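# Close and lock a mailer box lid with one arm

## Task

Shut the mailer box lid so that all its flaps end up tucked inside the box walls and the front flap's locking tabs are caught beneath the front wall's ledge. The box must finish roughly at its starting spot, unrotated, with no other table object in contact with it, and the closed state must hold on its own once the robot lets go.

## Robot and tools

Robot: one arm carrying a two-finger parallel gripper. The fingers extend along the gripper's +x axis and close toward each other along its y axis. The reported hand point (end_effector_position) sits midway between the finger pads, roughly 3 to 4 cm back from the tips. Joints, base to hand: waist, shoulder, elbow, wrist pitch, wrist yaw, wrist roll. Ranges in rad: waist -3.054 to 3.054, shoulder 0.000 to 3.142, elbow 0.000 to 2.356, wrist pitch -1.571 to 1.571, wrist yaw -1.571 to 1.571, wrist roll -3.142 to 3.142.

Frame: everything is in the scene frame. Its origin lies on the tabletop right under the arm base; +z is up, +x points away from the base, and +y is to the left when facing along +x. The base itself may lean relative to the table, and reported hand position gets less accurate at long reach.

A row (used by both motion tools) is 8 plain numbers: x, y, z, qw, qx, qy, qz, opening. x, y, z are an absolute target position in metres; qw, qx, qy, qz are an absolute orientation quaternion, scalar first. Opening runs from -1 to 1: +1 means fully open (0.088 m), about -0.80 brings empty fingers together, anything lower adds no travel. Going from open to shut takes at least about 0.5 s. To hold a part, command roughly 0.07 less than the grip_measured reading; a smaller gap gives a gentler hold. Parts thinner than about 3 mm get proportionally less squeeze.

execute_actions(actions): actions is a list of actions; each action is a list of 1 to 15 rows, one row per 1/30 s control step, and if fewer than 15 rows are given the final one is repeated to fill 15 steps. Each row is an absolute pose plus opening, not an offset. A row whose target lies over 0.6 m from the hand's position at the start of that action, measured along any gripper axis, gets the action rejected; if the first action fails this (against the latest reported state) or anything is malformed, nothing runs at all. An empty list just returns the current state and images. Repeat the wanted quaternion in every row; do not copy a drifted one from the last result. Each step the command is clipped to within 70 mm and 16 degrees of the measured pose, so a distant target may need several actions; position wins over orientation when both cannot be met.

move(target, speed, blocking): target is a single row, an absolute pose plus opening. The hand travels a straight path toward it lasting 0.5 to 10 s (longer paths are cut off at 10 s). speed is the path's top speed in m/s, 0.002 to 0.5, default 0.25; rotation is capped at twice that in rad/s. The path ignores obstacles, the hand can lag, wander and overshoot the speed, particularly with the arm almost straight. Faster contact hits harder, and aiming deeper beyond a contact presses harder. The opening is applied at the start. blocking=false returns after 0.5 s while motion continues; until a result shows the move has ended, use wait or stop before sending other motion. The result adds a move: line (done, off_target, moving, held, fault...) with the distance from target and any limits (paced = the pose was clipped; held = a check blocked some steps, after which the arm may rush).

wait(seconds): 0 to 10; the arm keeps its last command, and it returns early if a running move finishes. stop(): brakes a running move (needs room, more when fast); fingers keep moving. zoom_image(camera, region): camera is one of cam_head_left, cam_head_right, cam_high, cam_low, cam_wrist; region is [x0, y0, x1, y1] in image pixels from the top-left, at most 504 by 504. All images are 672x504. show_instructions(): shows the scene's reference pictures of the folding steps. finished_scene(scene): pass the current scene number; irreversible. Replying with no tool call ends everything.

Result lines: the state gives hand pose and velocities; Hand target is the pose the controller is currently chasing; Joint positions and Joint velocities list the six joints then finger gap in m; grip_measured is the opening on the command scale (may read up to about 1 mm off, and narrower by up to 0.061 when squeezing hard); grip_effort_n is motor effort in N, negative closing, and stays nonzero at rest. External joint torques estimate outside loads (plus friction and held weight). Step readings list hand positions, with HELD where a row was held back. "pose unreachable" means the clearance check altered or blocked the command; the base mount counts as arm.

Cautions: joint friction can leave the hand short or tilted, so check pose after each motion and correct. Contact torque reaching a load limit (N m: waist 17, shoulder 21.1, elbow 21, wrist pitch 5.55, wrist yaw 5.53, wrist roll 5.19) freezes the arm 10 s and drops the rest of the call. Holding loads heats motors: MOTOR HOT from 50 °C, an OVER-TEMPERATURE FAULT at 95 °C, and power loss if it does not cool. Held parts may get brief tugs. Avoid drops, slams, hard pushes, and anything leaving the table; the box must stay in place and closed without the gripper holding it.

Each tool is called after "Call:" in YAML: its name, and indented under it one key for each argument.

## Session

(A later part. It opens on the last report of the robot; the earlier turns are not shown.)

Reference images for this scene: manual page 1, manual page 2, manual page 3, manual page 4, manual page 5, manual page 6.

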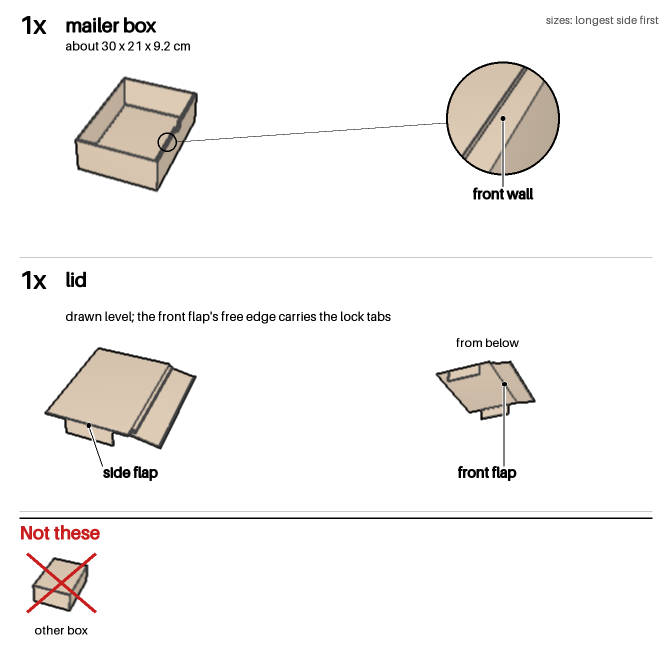

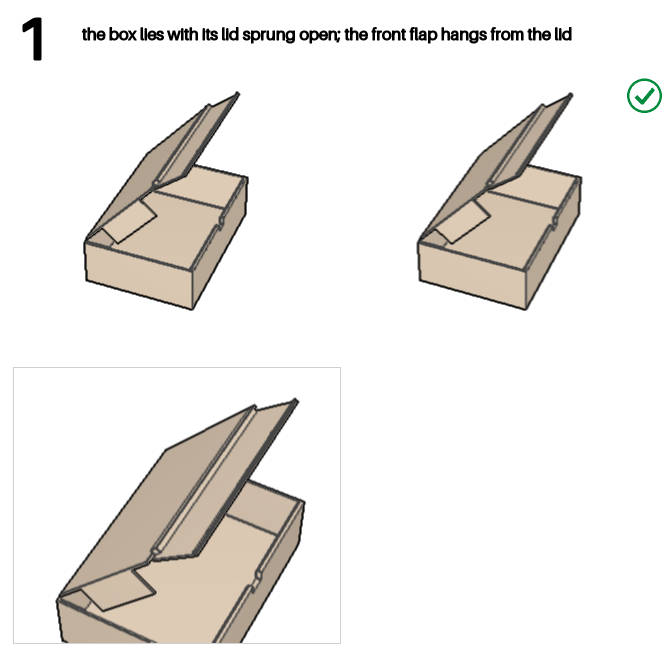

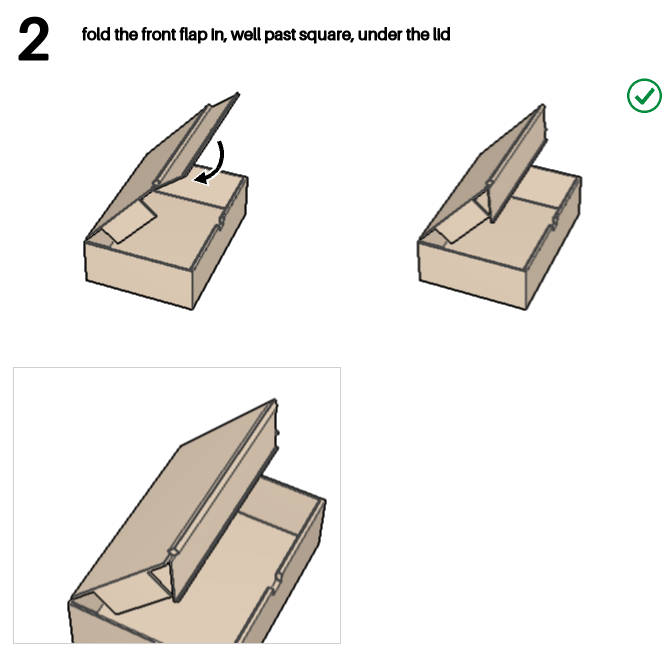

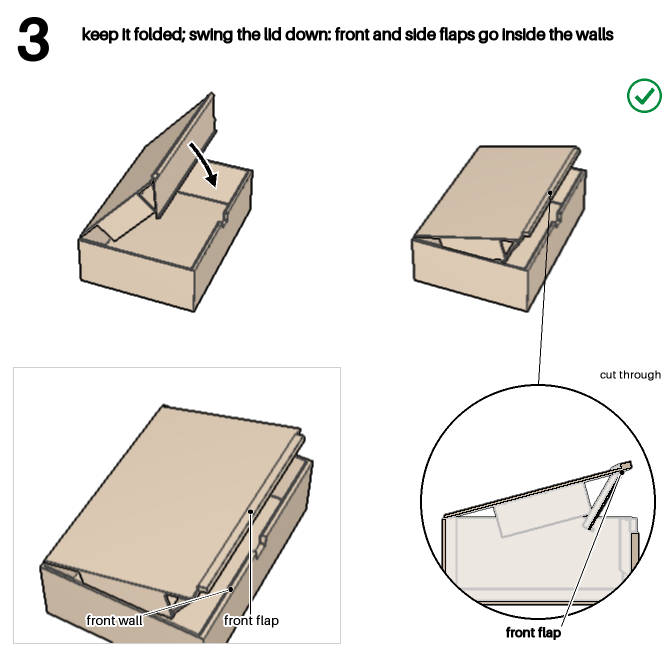

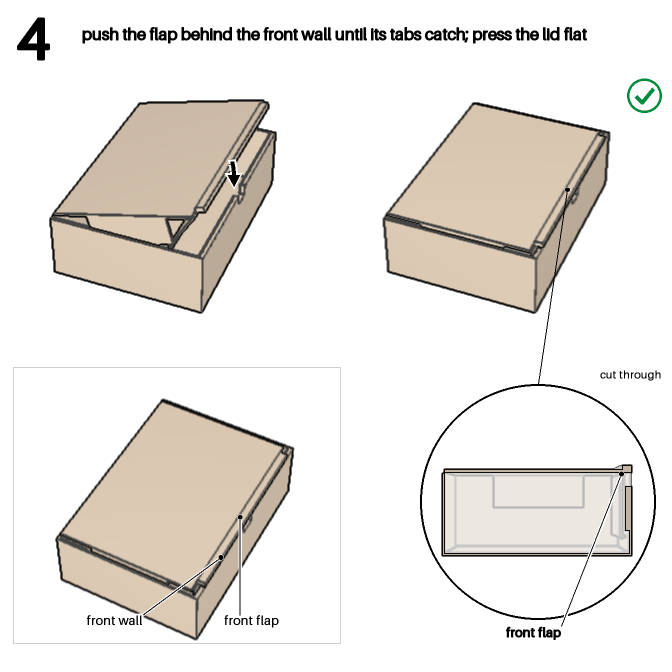

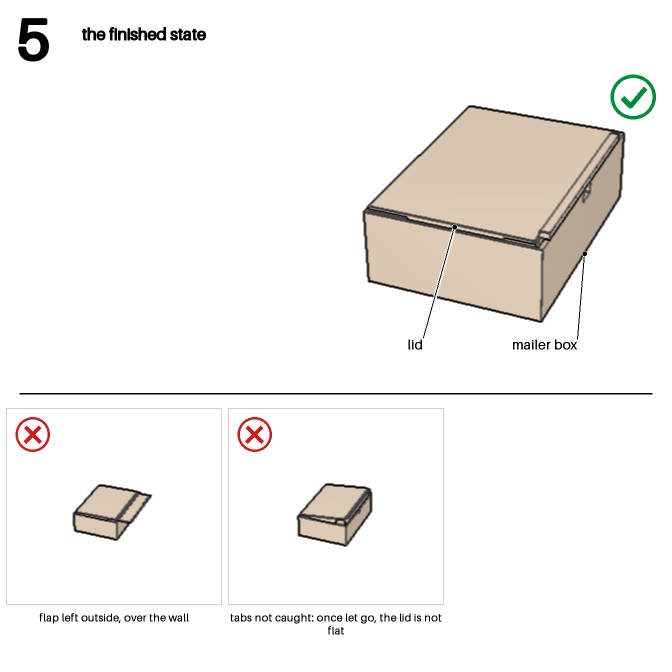

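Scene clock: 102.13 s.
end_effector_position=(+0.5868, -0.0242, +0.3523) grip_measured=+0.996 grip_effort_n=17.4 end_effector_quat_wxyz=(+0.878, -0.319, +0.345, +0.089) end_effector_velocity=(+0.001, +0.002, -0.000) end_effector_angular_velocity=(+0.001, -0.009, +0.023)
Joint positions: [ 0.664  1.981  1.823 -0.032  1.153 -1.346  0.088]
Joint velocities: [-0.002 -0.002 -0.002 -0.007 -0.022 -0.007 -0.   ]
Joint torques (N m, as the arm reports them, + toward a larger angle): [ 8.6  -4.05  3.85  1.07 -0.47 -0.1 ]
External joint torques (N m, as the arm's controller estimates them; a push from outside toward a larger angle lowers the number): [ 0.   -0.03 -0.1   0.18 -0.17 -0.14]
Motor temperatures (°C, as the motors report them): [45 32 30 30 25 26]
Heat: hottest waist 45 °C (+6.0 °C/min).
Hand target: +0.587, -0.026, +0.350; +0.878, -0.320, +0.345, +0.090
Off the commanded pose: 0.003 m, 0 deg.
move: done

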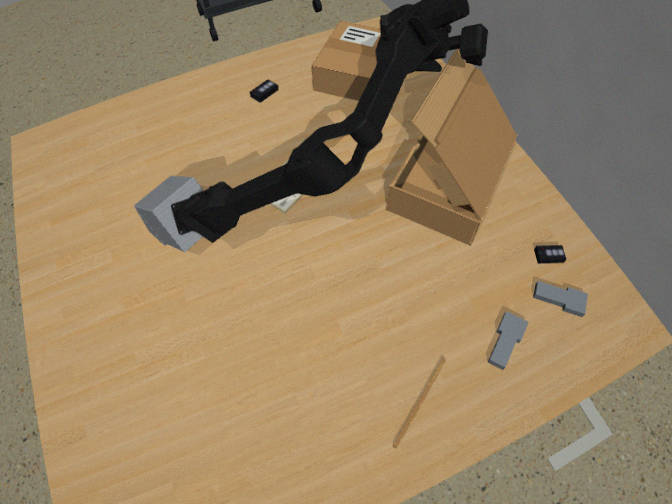

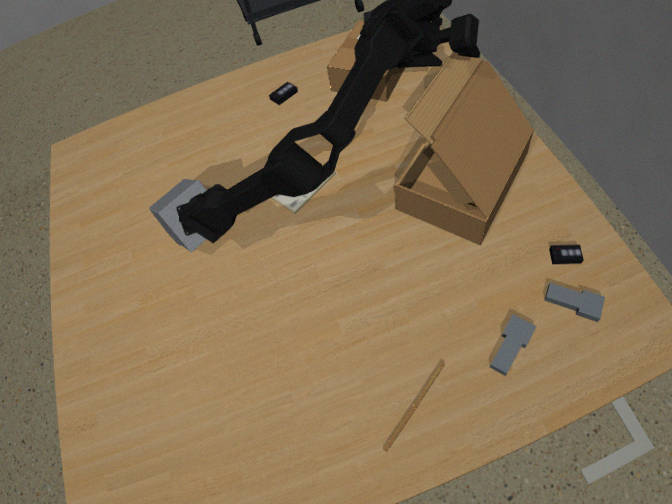

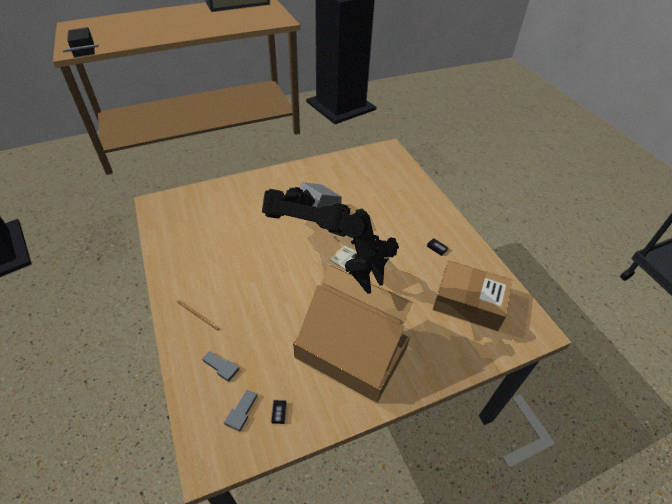

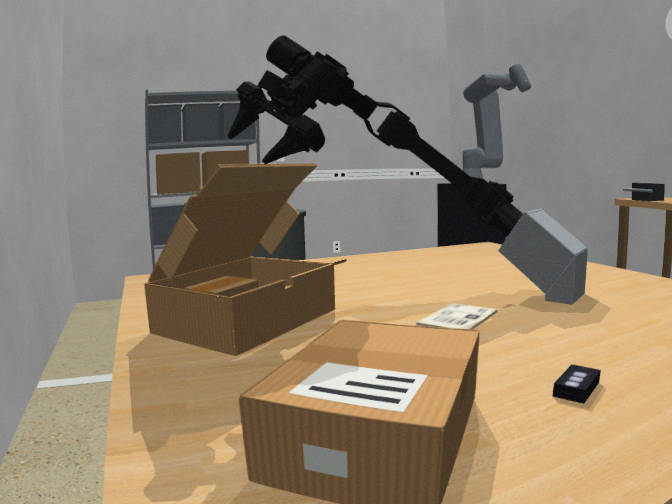

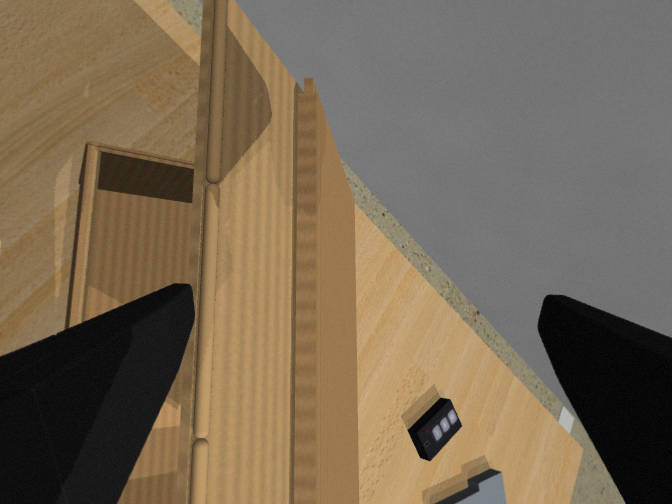

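Call:
move:
  target: [0.592,-0.039,0.334,0.878,-0.32,0.345,0.09,0.82]
  speed: 0.02

Scene clock: 106.23 s.
end_effector_position=(+0.5920, -0.0351, +0.3376) grip_measured=+0.823 grip_effort_n=-10.9 end_effector_quat_wxyz=(+0.879, -0.318, +0.342, +0.091) end_effector_velocity=(+0.002, -0.002, +0.002) end_effector_angular_velocity=(+0.010, -0.017, +0.007)
Joint positions: [ 0.622  1.955  1.788 -0.007  1.105 -1.364  0.079]
Joint velocities: [-0.002 -0.007 -0.002  0.007 -0.022 -0.007 -0.   ]
Joint torques (N m, as the arm reports them, + toward a larger angle): [ 8.27 -4.45  3.76  1.11 -0.36 -0.1 ]
External joint torques (N m, as the arm's controller estimates them; a push from outside toward a larger angle lowers the number): [-0.4  -0.27 -0.25  0.21 -0.04 -0.14]
Motor temperatures (°C, as the motors report them): [45 32 30 30 25 26]
Heat: hottest waist 45 °C (+6.0 °C/min).
Hand target: +0.592, -0.039, +0.334; +0.878, -0.320, +0.345, +0.090
Off the commanded pose: 0.005 m, 0 deg.
move: done

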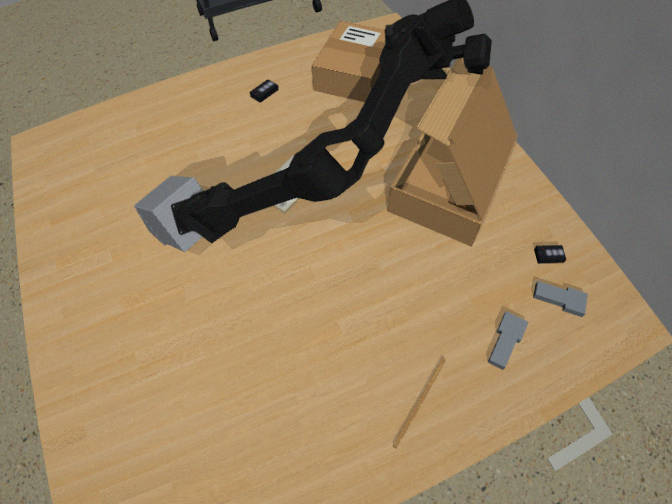

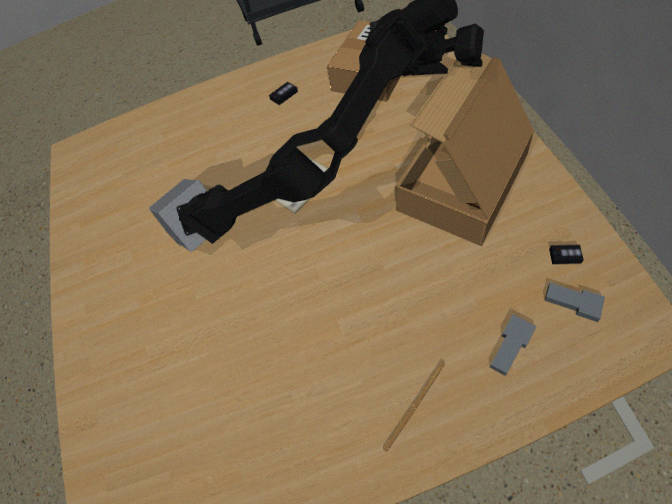

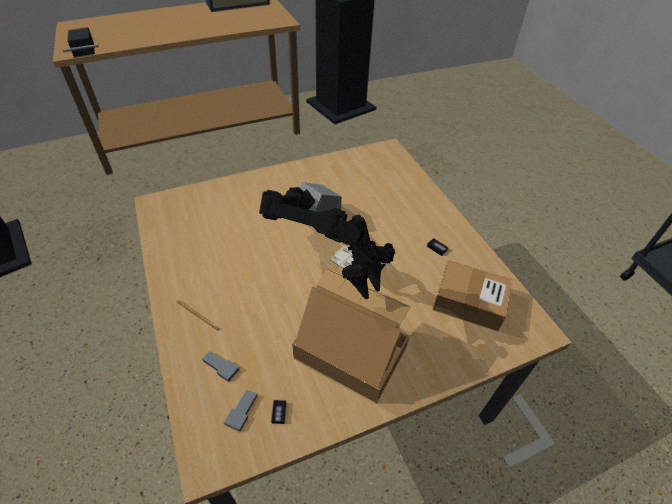

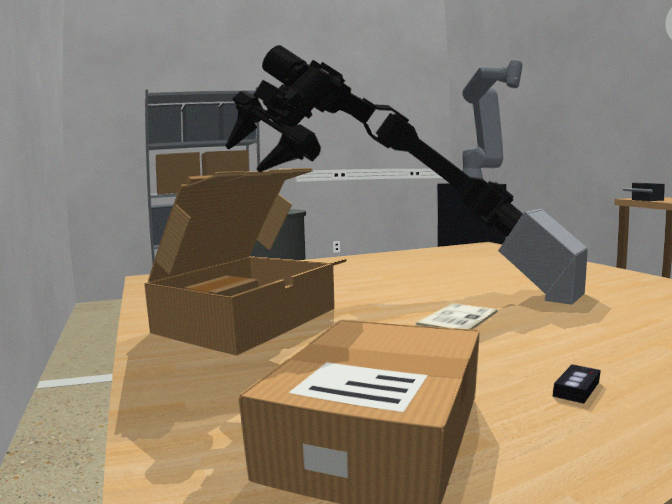

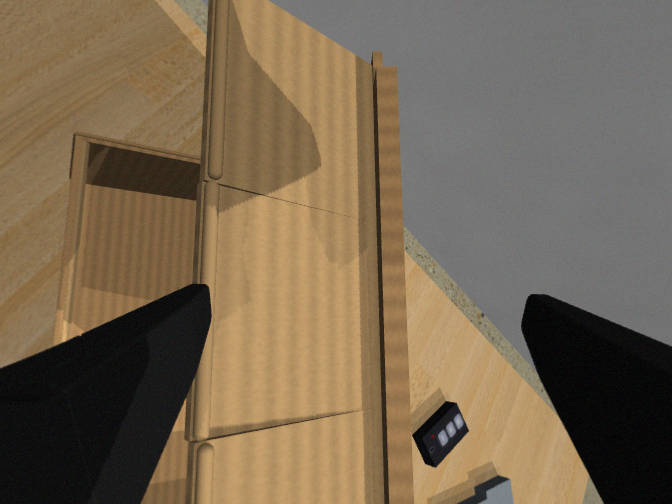

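Centred. Move horizontally −f, then down at θ60.

Call:
execute_actions:
  actions:
    - [[0.596,-0.048,0.335,0.878,-0.32,0.345,0.09,0.85]]
    - [[0.600,-0.057,0.336,0.878,-0.32,0.345,0.09,0.88]]
    - [[0.604,-0.066,0.336,0.878,-0.32,0.345,0.09,0.91]]
    - [[0.608,-0.075,0.335,0.878,-0.32,0.345,0.09,0.94]]
    - [[0.612,-0.084,0.333,0.878,-0.32,0.345,0.09,0.97]]
    - [[0.615,-0.093,0.328,0.878,-0.32,0.345,0.09,1]]
    - [[0.617,-0.098,0.320,0.878,-0.32,0.345,0.09,1]]
    - [[0.618,-0.100,0.312,0.878,-0.32,0.345,0.09,1]]

Scene clock: 116.20 s.
end_effector_position=(+0.6184, -0.0960, +0.3155) grip_measured=+0.996 grip_effort_n=17.4 end_effector_quat_wxyz=(+0.879, -0.318, +0.342, +0.091) end_effector_velocity=(-0.002, -0.003, +0.000) end_effector_angular_velocity=(-0.007, +0.003, +0.018)
Joint positions: [ 0.494  1.924  1.904 -0.12   0.979 -1.404  0.088]
Joint velocities: [-0.002 -0.012 -0.002 -0.022 -0.007 -0.007 -0.   ]
Joint torques (N m, as the arm reports them, + toward a larger angle): [ 8.18 -4.75  3.81  1.13 -0.4  -0.13]
External joint torques (N m, as the arm's controller estimates them; a push from outside toward a larger angle lowers the number): [-0.34  0.05 -0.13  0.21 -0.07 -0.17]
External joint torques at the end of the 4th action: [-0.38 -0.01  1.68 -0.16 -0.05 -0.16]
External joint torques at the end of the 5th action: [-0.33  0.08  1.62 -0.19 -0.05 -0.14]
External joint torques at the end of the 6th action: [-0.27 -0.1   1.63 -0.23 -0.05 -0.16]
External joint torques at the end of the 7th action: [-0.42 -0.19  0.21  0.21 -0.1  -0.17]
Motor temperatures (°C, as the motors report them): [45 32 30 30 25 26]
Heat: hottest waist 45 °C (+4.0 °C/min).
Hand target: +0.618, -0.100, +0.312; +0.878, -0.320, +0.345, +0.090
Off the commanded pose: 0.005 m, 0 deg.
Step readings (end_effector_position; steps 1 to 15: 1st action; 16 to 30: 2nd action; 31 to 45: 3rd action; 46 to 60: 4th action; 61 to 75: 5th action; 76 to 90: 6th action; 91 to 105: 7th action; 106 to 120: 8th action):
0: (+0.5920, -0.0352, +0.3377)
1: (+0.5921, -0.0353, +0.3377)
2: (+0.5923, -0.0356, +0.3372)
4: (+0.5928, -0.0367, +0.3361)
8: (+0.5939, -0.0395, +0.3353)
15: (+0.5943, -0.0410, +0.3361)
16: (+0.5946, -0.0414, +0.3364)
17: (+0.5951, -0.0422, +0.3363)
19: (+0.5964, -0.0444, +0.3363)
23: (+0.5981, -0.0498, +0.3370)
30: (+0.5983, -0.0508, +0.3375)
31: (+0.5986, -0.0511, +0.3375)
32: (+0.5991, -0.0520, +0.3378)
34: (+0.6004, -0.0543, +0.3374)
38: (+0.6022, -0.0592, +0.3372)
45: (+0.6024, -0.0597, +0.3373)
46: (+0.6027, -0.0601, +0.3374)
47: (+0.6033, -0.0610, +0.3375)
49: (+0.6046, -0.0633, +0.3370)
53: (+0.6063, -0.0681, +0.3363)
60: (+0.6066, -0.0685, +0.3364)
61: (+0.6068, -0.0688, +0.3365)
62: (+0.6074, -0.0697, +0.3363)
64: (+0.6088, -0.0722, +0.3355)
68: (+0.6104, -0.0767, +0.3342)
75: (+0.6107, -0.0772, +0.3343)
76: (+0.6109, -0.0772, +0.3344)
77: (+0.6113, -0.0779, +0.3336)
79: (+0.6125, -0.0801, +0.3315)
83: (+0.6137, -0.0846, +0.3290)
90: (+0.6140, -0.0854, +0.3291)
91: (+0.6143, -0.0857, +0.3290)
92: (+0.6148, -0.0864, +0.3284)
94: (+0.6158, -0.0887, +0.3261)
98: (+0.6168, -0.0931, +0.3232)
105: (+0.6170, -0.0936, +0.3231)
106: (+0.6172, -0.0936, +0.3230)
107: (+0.6173, -0.0939, +0.3222)
109: (+0.6178, -0.0951, +0.3198)
113: (+0.6184, -0.0959, +0.3159)
120: end_effector_position above

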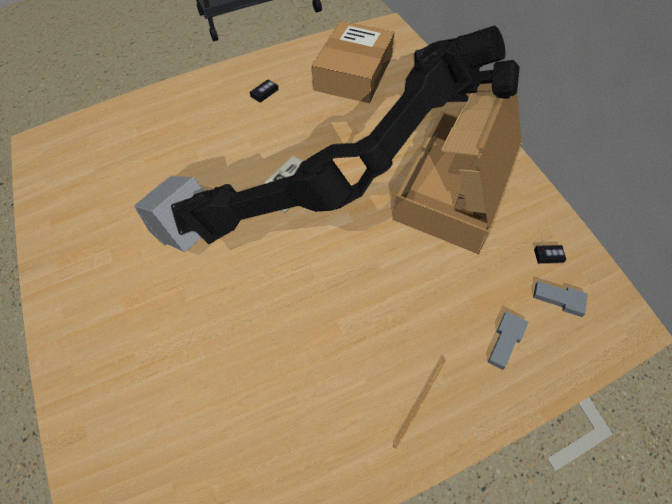

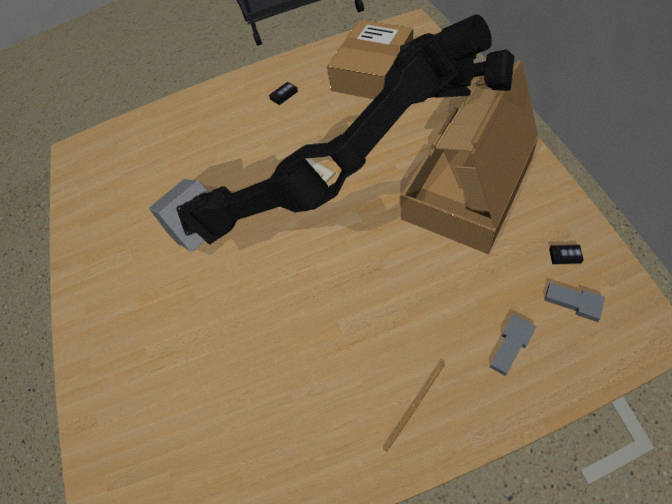

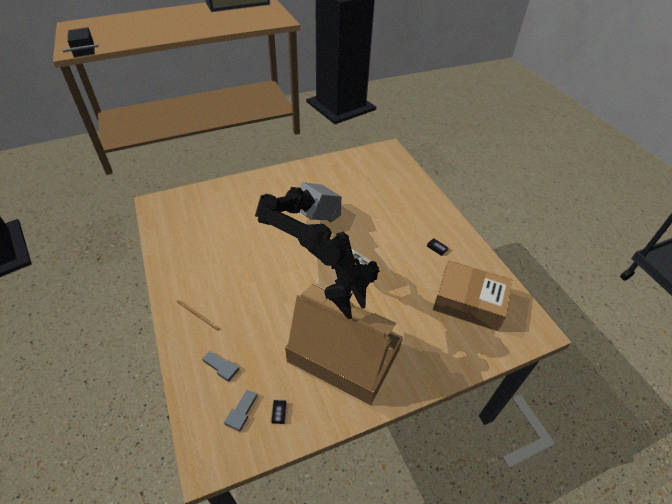

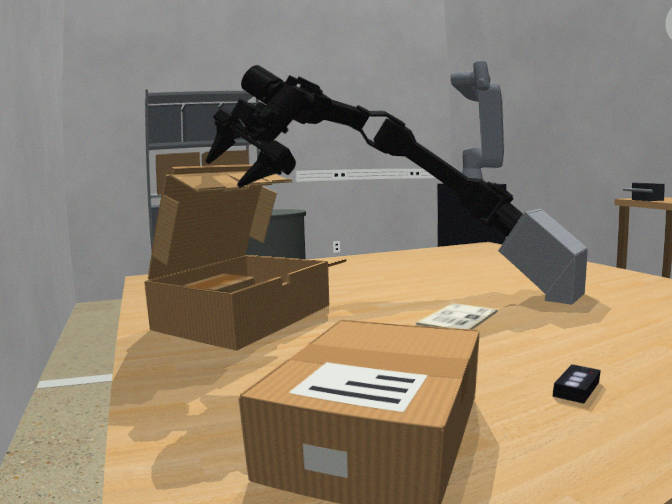

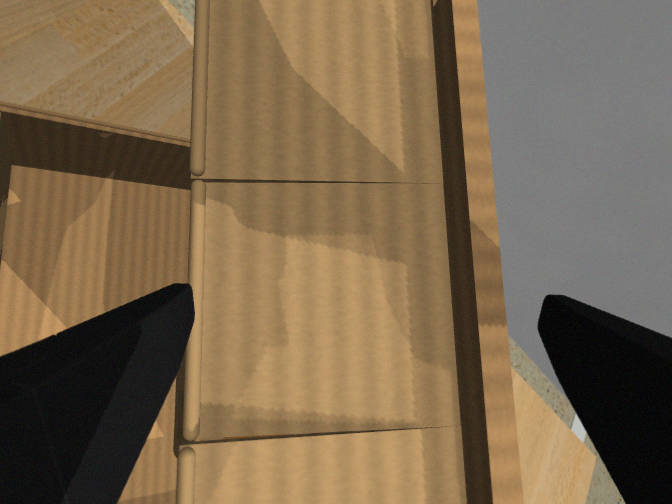

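Call:
execute_actions:
  actions:
    - [[0.620,-0.103,0.308,0.882,-0.283,0.357,0.109,1]]
    - [[0.622,-0.106,0.304,0.886,-0.246,0.369,0.129,1]]
    - [[0.624,-0.109,0.300,0.889,-0.209,0.381,0.148,1]]
    - [[0.623,-0.107,0.297,0.889,-0.209,0.381,0.148,0.9]]
    - [[0.622,-0.105,0.294,0.889,-0.209,0.381,0.148,0.8]]
    - [[0.621,-0.103,0.290,0.889,-0.209,0.381,0.148,0.7]]

Scene clock: 125.40 s.
end_effector_position=(+0.6215, -0.0991, +0.2929) grip_measured=+0.705 grip_effort_n=-10.9 end_effector_quat_wxyz=(+0.889, -0.210, +0.379, +0.150) end_effector_velocity=(+0.002, +0.001, +0.000) end_effector_angular_velocity=(+0.020, -0.017, +0.015)
Joint positions: [ 0.43   2.005  2.178 -0.596  0.846 -1.025  0.074]
Joint velocities: [-0.007 -0.007 -0.007  0.007 -0.037 -0.007 -0.001]
Joint torques (N m, as the arm reports them, + toward a larger angle): [ 8.4  -5.32  3.57  1.17 -0.36 -0.01]
External joint torques (N m, as the arm's controller estimates them; a push from outside toward a larger angle lowers the number): [-0.28 -0.19 -0.07  0.27 -0.07 -0.03]
External joint torques at the end of the 2nd action: [-0.35  1.43  1.7  -0.18 -0.03  0.13]
External joint torques at the end of the 3rd action: [-0.34  1.56  1.58 -0.18 -0.08  0.14]
External joint torques at the end of the 4th action: [-0.29  1.01 -0.22  0.23 -0.1   0.14]
External joint torques at the end of the 5th action: [-0.45  0.17 -0.38  0.25 -0.07  0.08]
Motor temperatures (°C, as the motors report them): [46 33 30 30 25 26]
Heat: hottest waist 46 °C (+4.0 °C/min).
Hand target: +0.621, -0.103, +0.290; +0.888, -0.209, +0.381, +0.148
Off the commanded pose: 0.005 m, 0 deg.
Step readings (end_effector_position; steps 1 to 15: 1st action; 16 to 30: 2nd action; 31 to 45: 3rd action; 46 to 60: 4th action; 61 to 75: 5th action; 76 to 90: 6th action):
0: (+0.6184, -0.0961, +0.3156)
1: (+0.6181, -0.0957, +0.3153)
2: (+0.6177, -0.0955, +0.3145)
4: (+0.6174, -0.0971, +0.3131)
8: (+0.6178, -0.1035, +0.3132)
15: (+0.6178, -0.1044, +0.3134)
16: (+0.6177, -0.1033, +0.3126)
17: (+0.6180, -0.1027, +0.3120)
19: (+0.6189, -0.1031, +0.3101)
23: (+0.6199, -0.1060, +0.3087)
30: (+0.6201, -0.1065, +0.3092)
31: (+0.6199, -0.1057, +0.3089)
32: (+0.6201, -0.1051, +0.3083)
34: (+0.6211, -0.1063, +0.3065)
38: (+0.6220, -0.1095, +0.3050)
45: (+0.6222, -0.1097, +0.3054)
46: (+0.6223, -0.1096, +0.3051)
47: (+0.6223, -0.1096, +0.3050)
49: (+0.6224, -0.1096, +0.3044)
53: (+0.6224, -0.1091, +0.3032)
60: (+0.6224, -0.1084, +0.3028)
61: (+0.6226, -0.1077, +0.3022)
62: (+0.6225, -0.1073, +0.3018)
64: (+0.6224, -0.1054, +0.3002)
68: (+0.6220, -0.1025, +0.2978)
75: (+0.6223, -0.1023, +0.2975)
76: (+0.6223, -0.1019, +0.2973)
77: (+0.6220, -0.1014, +0.2966)
79: (+0.6216, -0.1006, +0.2953)
83: (+0.6215, -0.0992, +0.2931)
90: end_effector_position above

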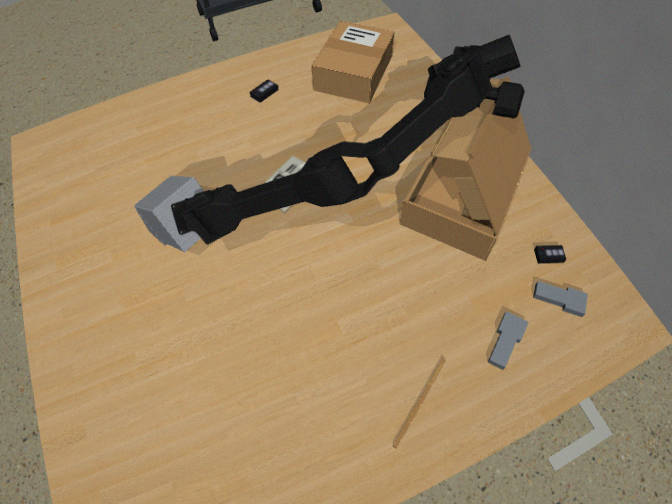

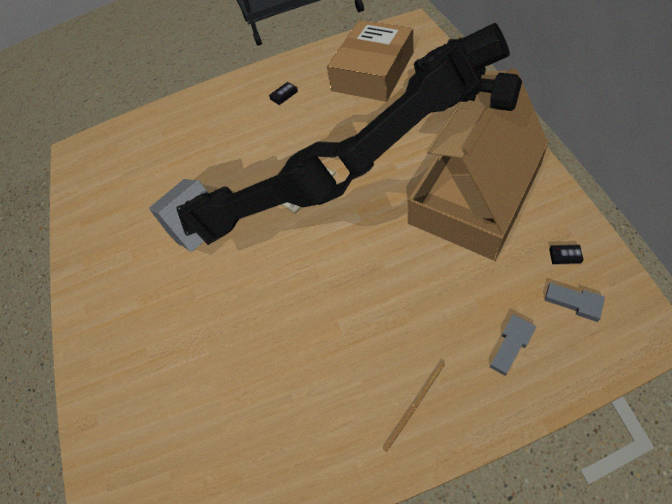

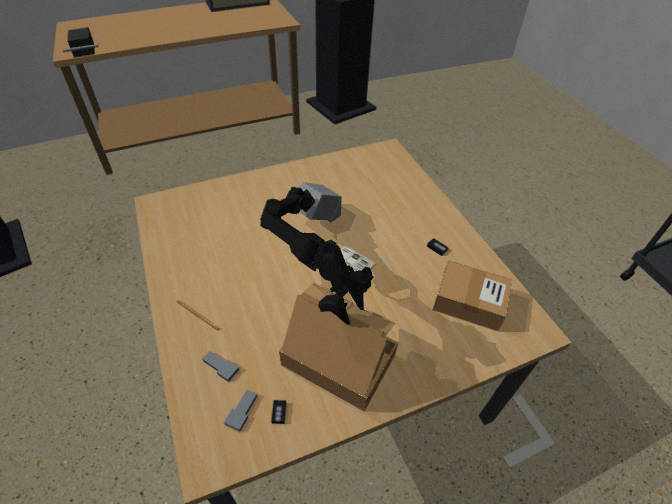

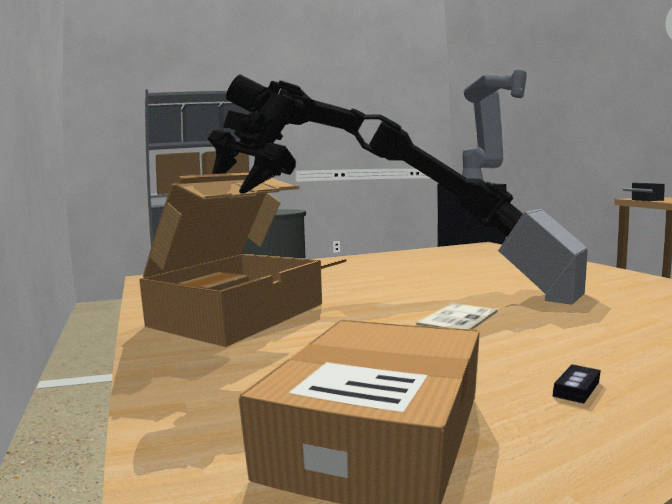

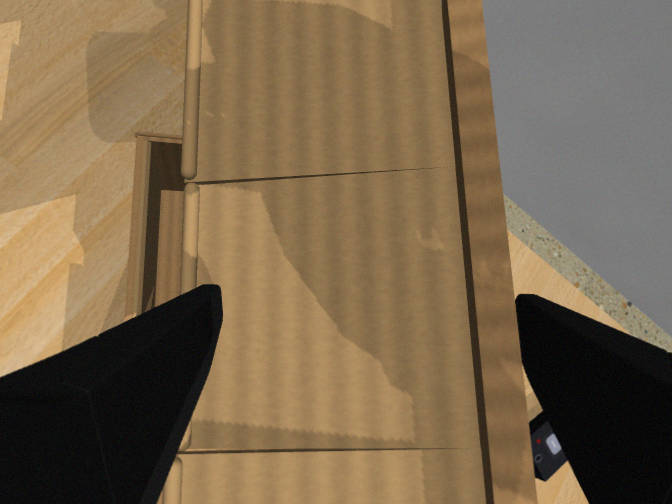

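Call:
move:
  target: [0.57,-0.04,0.36,0.889,-0.209,0.381,0.148,0.7]
  speed: 0.1

Call:
move:
  target: [0.50,0.04,0.33,0.878,-0.32,0.345,0.09,0.2]

Call:
move:
  target: [0.524,-0.009,0.16,0.878,-0.32,0.345,0.09,0.2]

Scene clock: 135.90 s.
end_effector_position=(+0.5706, -0.0431, +0.3624) grip_measured=+0.702 grip_effort_n=-10.9 end_effector_quat_wxyz=(+0.891, -0.206, +0.377, +0.147) end_effector_velocity=(-0.004, -0.003, -0.004) end_effector_angular_velocity=(-0.007, +0.018, +0.003)
Joint positions: [ 0.669  1.984  2.1   -0.69   1.056 -0.828  0.073]
Joint velocities: [-0.002 -0.007 -0.002 -0.037  0.007  0.022 -0.   ]
Joint torques (N m, as the arm reports them, + toward a larger angle): [ 8.71 -2.34  4.33  0.77  0.04  0.2 ]
External joint torques (N m, as the arm's controller estimates them; a push from outside toward a larger angle lowers the number): [ 0.44  1.24  0.83 -0.18  0.24  0.17]
Motor temperatures (°C, as the motors report them): [46 33 30 30 25 26]
Heat: hottest waist 46 °C (+3.0 °C/min).
Hand target: +0.570, -0.040, +0.360; +0.889, -0.209, +0.380, +0.148
Off the commanded pose: 0.004 m, 1 deg.
move: done

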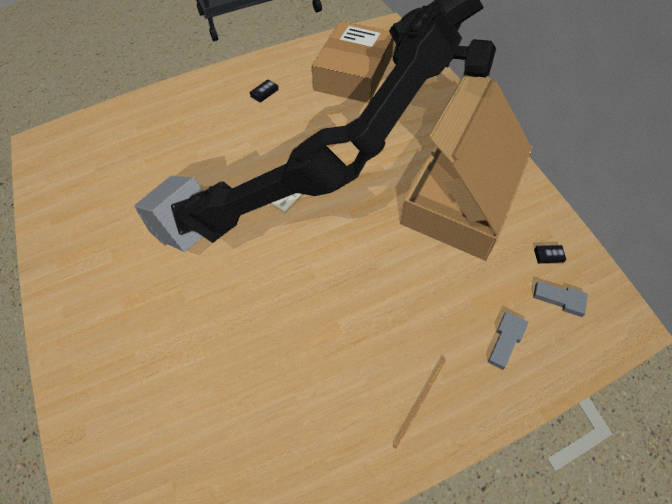

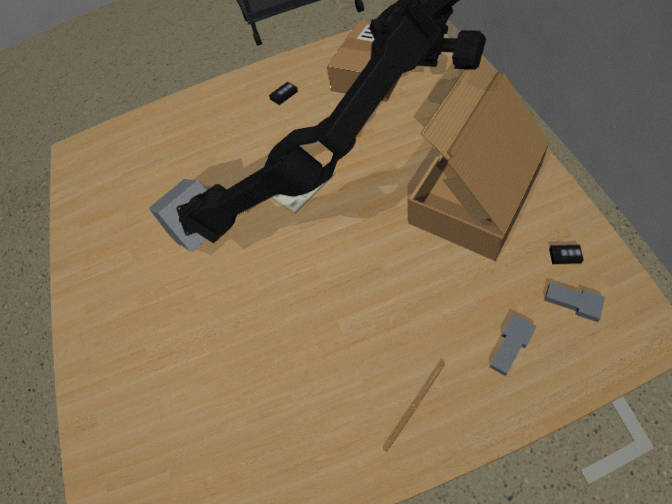

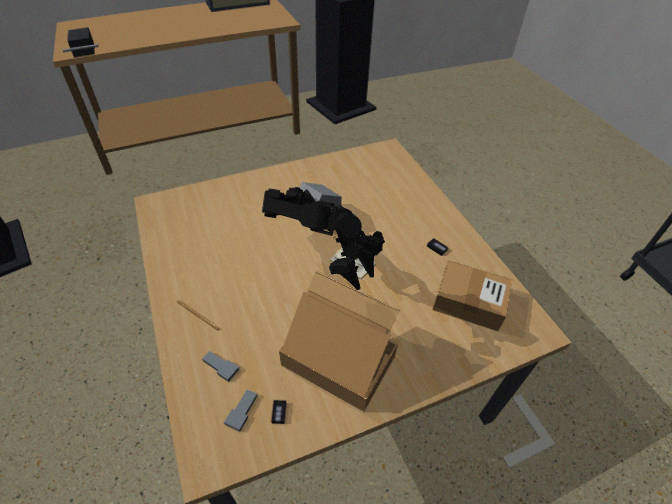

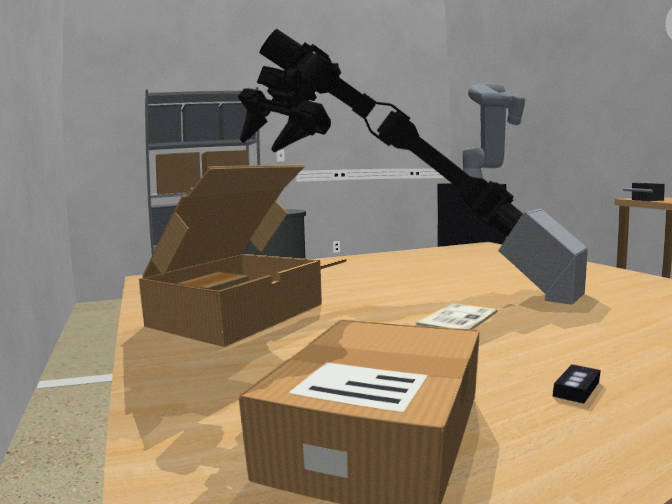

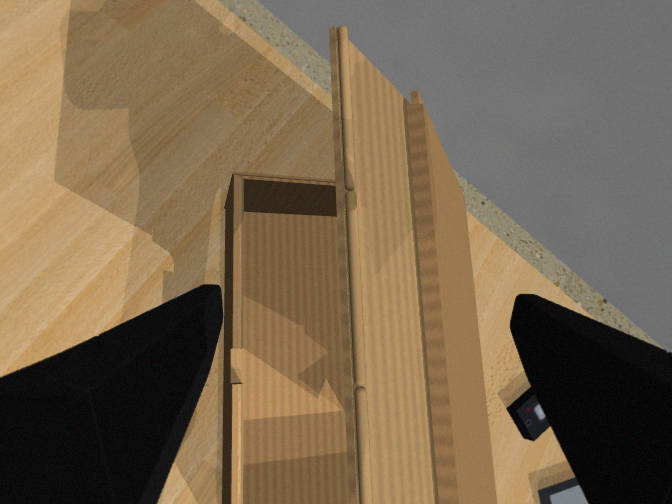

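Scene clock: 137.27 s.
end_effector_position=(+0.5014, +0.0406, +0.3311) grip_measured=+0.202 grip_effort_n=-10.5 end_effector_quat_wxyz=(+0.878, -0.317, +0.347, +0.090) end_effector_velocity=(+0.000, +0.002, -0.002) end_effector_angular_velocity=(-0.021, -0.016, +0.011)
Joint positions: [ 0.787  1.89   1.362  0.253  1.275 -1.254  0.049]
Joint velocities: [-0.002  0.002 -0.032  0.095 -0.007 -0.081 -0.   ]
Joint torques (N m, as the arm reports them, + toward a larger angle): [ 7.99 -3.43  4.18  1.05 -0.27 -0.09]
External joint torques (N m, as the arm's controller estimates them; a push from outside toward a larger angle lowers the number): [ 0.36 -0.08 -0.26  0.18 -0.01 -0.13]
Motor temperatures (°C, as the motors report them): [46 33 30 30 25 26]
Heat: hottest waist 46 °C (+3.1 °C/min).
Hand target: +0.500, +0.040, +0.330; +0.878, -0.320, +0.345, +0.090
Off the commanded pose: 0.002 m, 0 deg.
move: done

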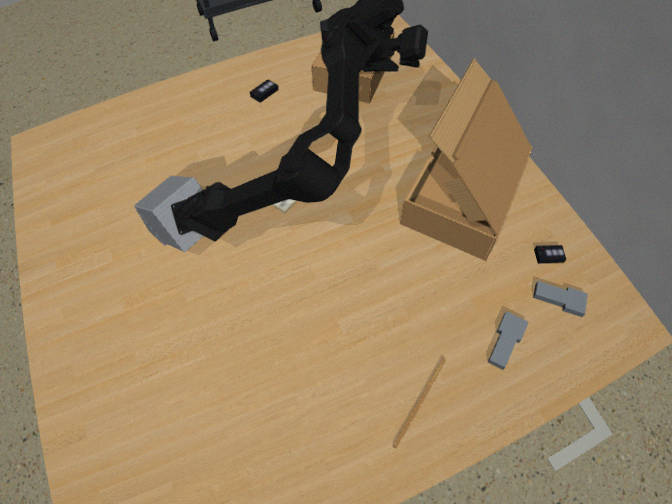

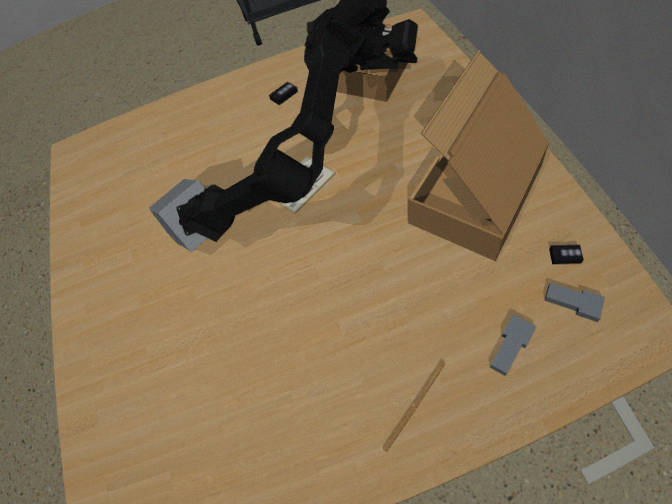

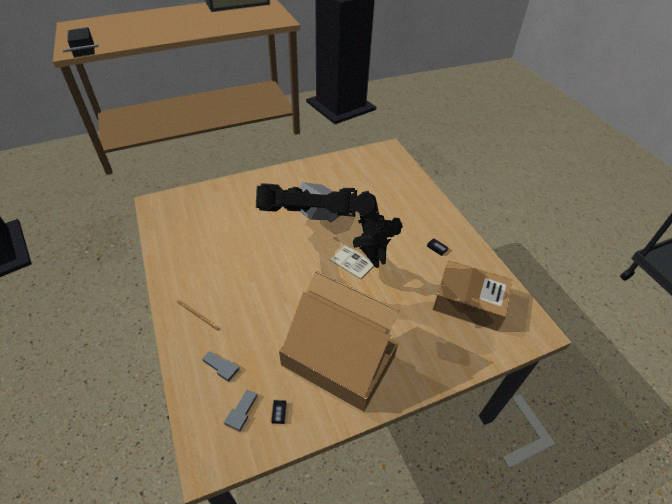

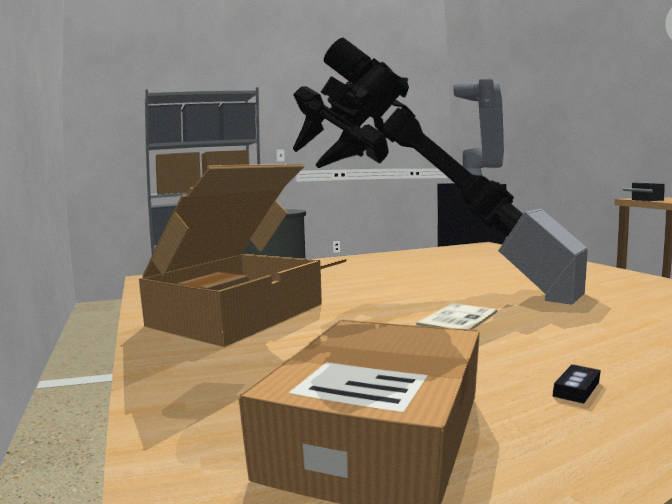

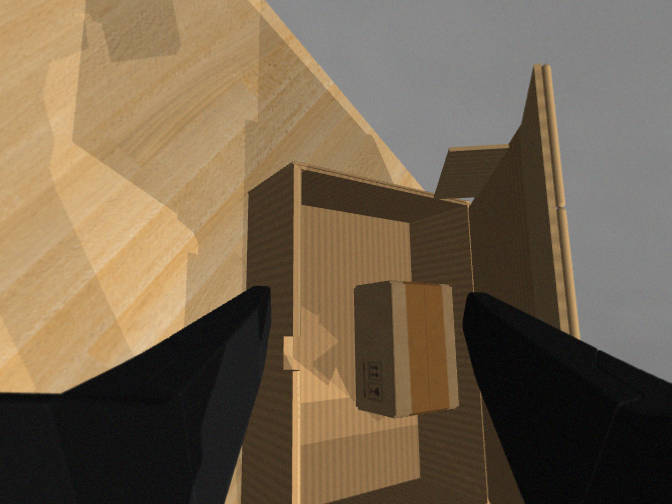

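Scene clock: 138.53 s.
end_effector_position=(+0.5255, -0.0127, +0.1663) grip_measured=+0.202 grip_effort_n=-10.9 end_effector_quat_wxyz=(+0.881, -0.315, +0.344, +0.084) end_effector_velocity=(+0.000, -0.006, -0.008) end_effector_angular_velocity=(-0.007, +0.005, -0.014)
Joint positions: [ 0.363  1.847  1.044  0.699  0.855 -1.428  0.049]
Joint velocities: [-0.022  0.002 -0.007  0.022 -0.007 -0.007  0.   ]
Joint torques (N m, as the arm reports them, + toward a larger angle): [ 7.53 -3.26  3.46  1.14 -0.54 -0.13]
External joint torques (N m, as the arm's controller estimates them; a push from outside toward a larger angle lowers the number): [ 0.04  1.7  -0.22  0.19 -0.2  -0.16]
Motor temperatures (°C, as the motors report them): [46 33 30 30 25 26]
Heat: hottest waist 46 °C (+3.0 °C/min).
Hand target: +0.523, -0.009, +0.160; +0.878, -0.319, +0.345, +0.090
Off the commanded pose: 0.007 m, 1 deg.
move: done

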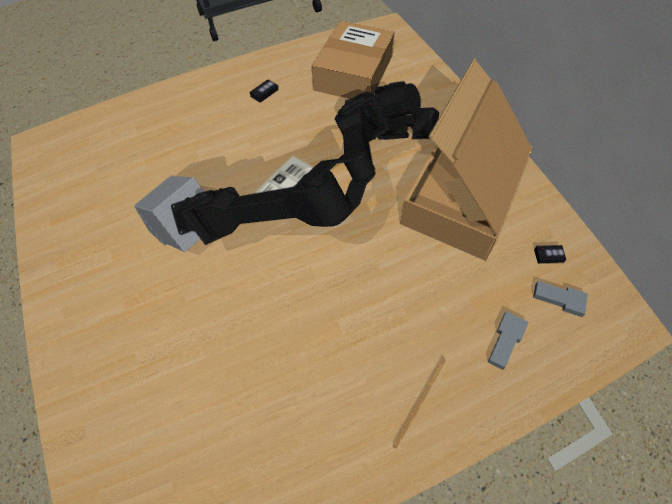

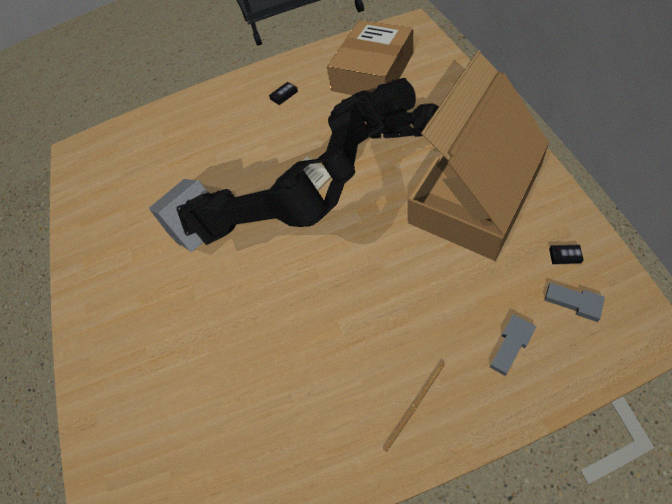

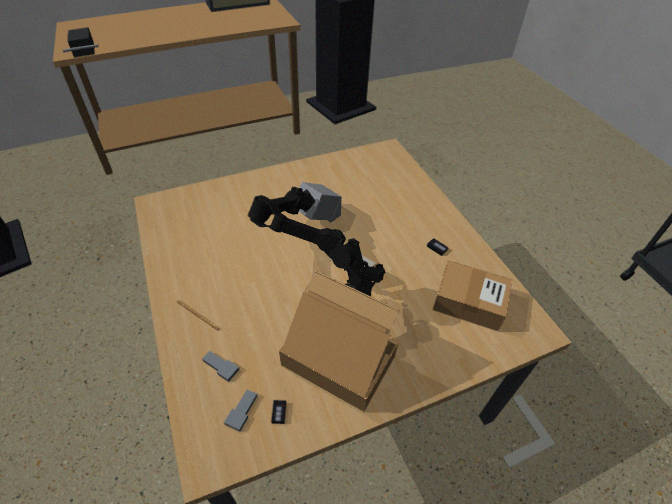

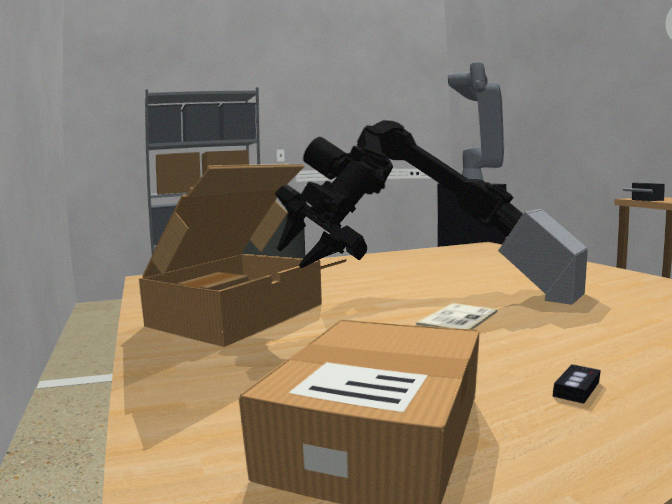

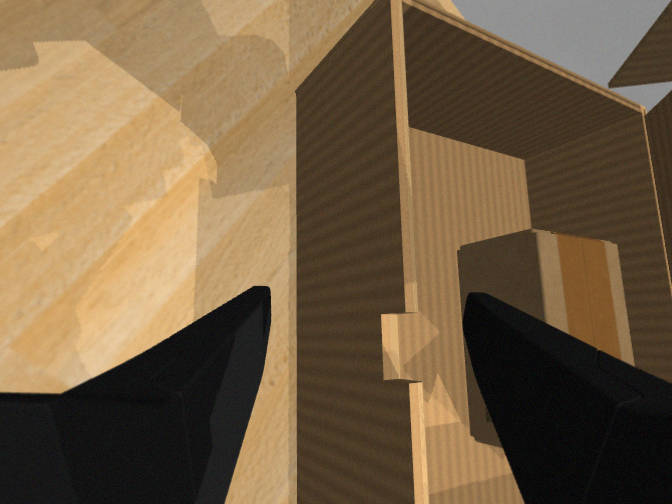

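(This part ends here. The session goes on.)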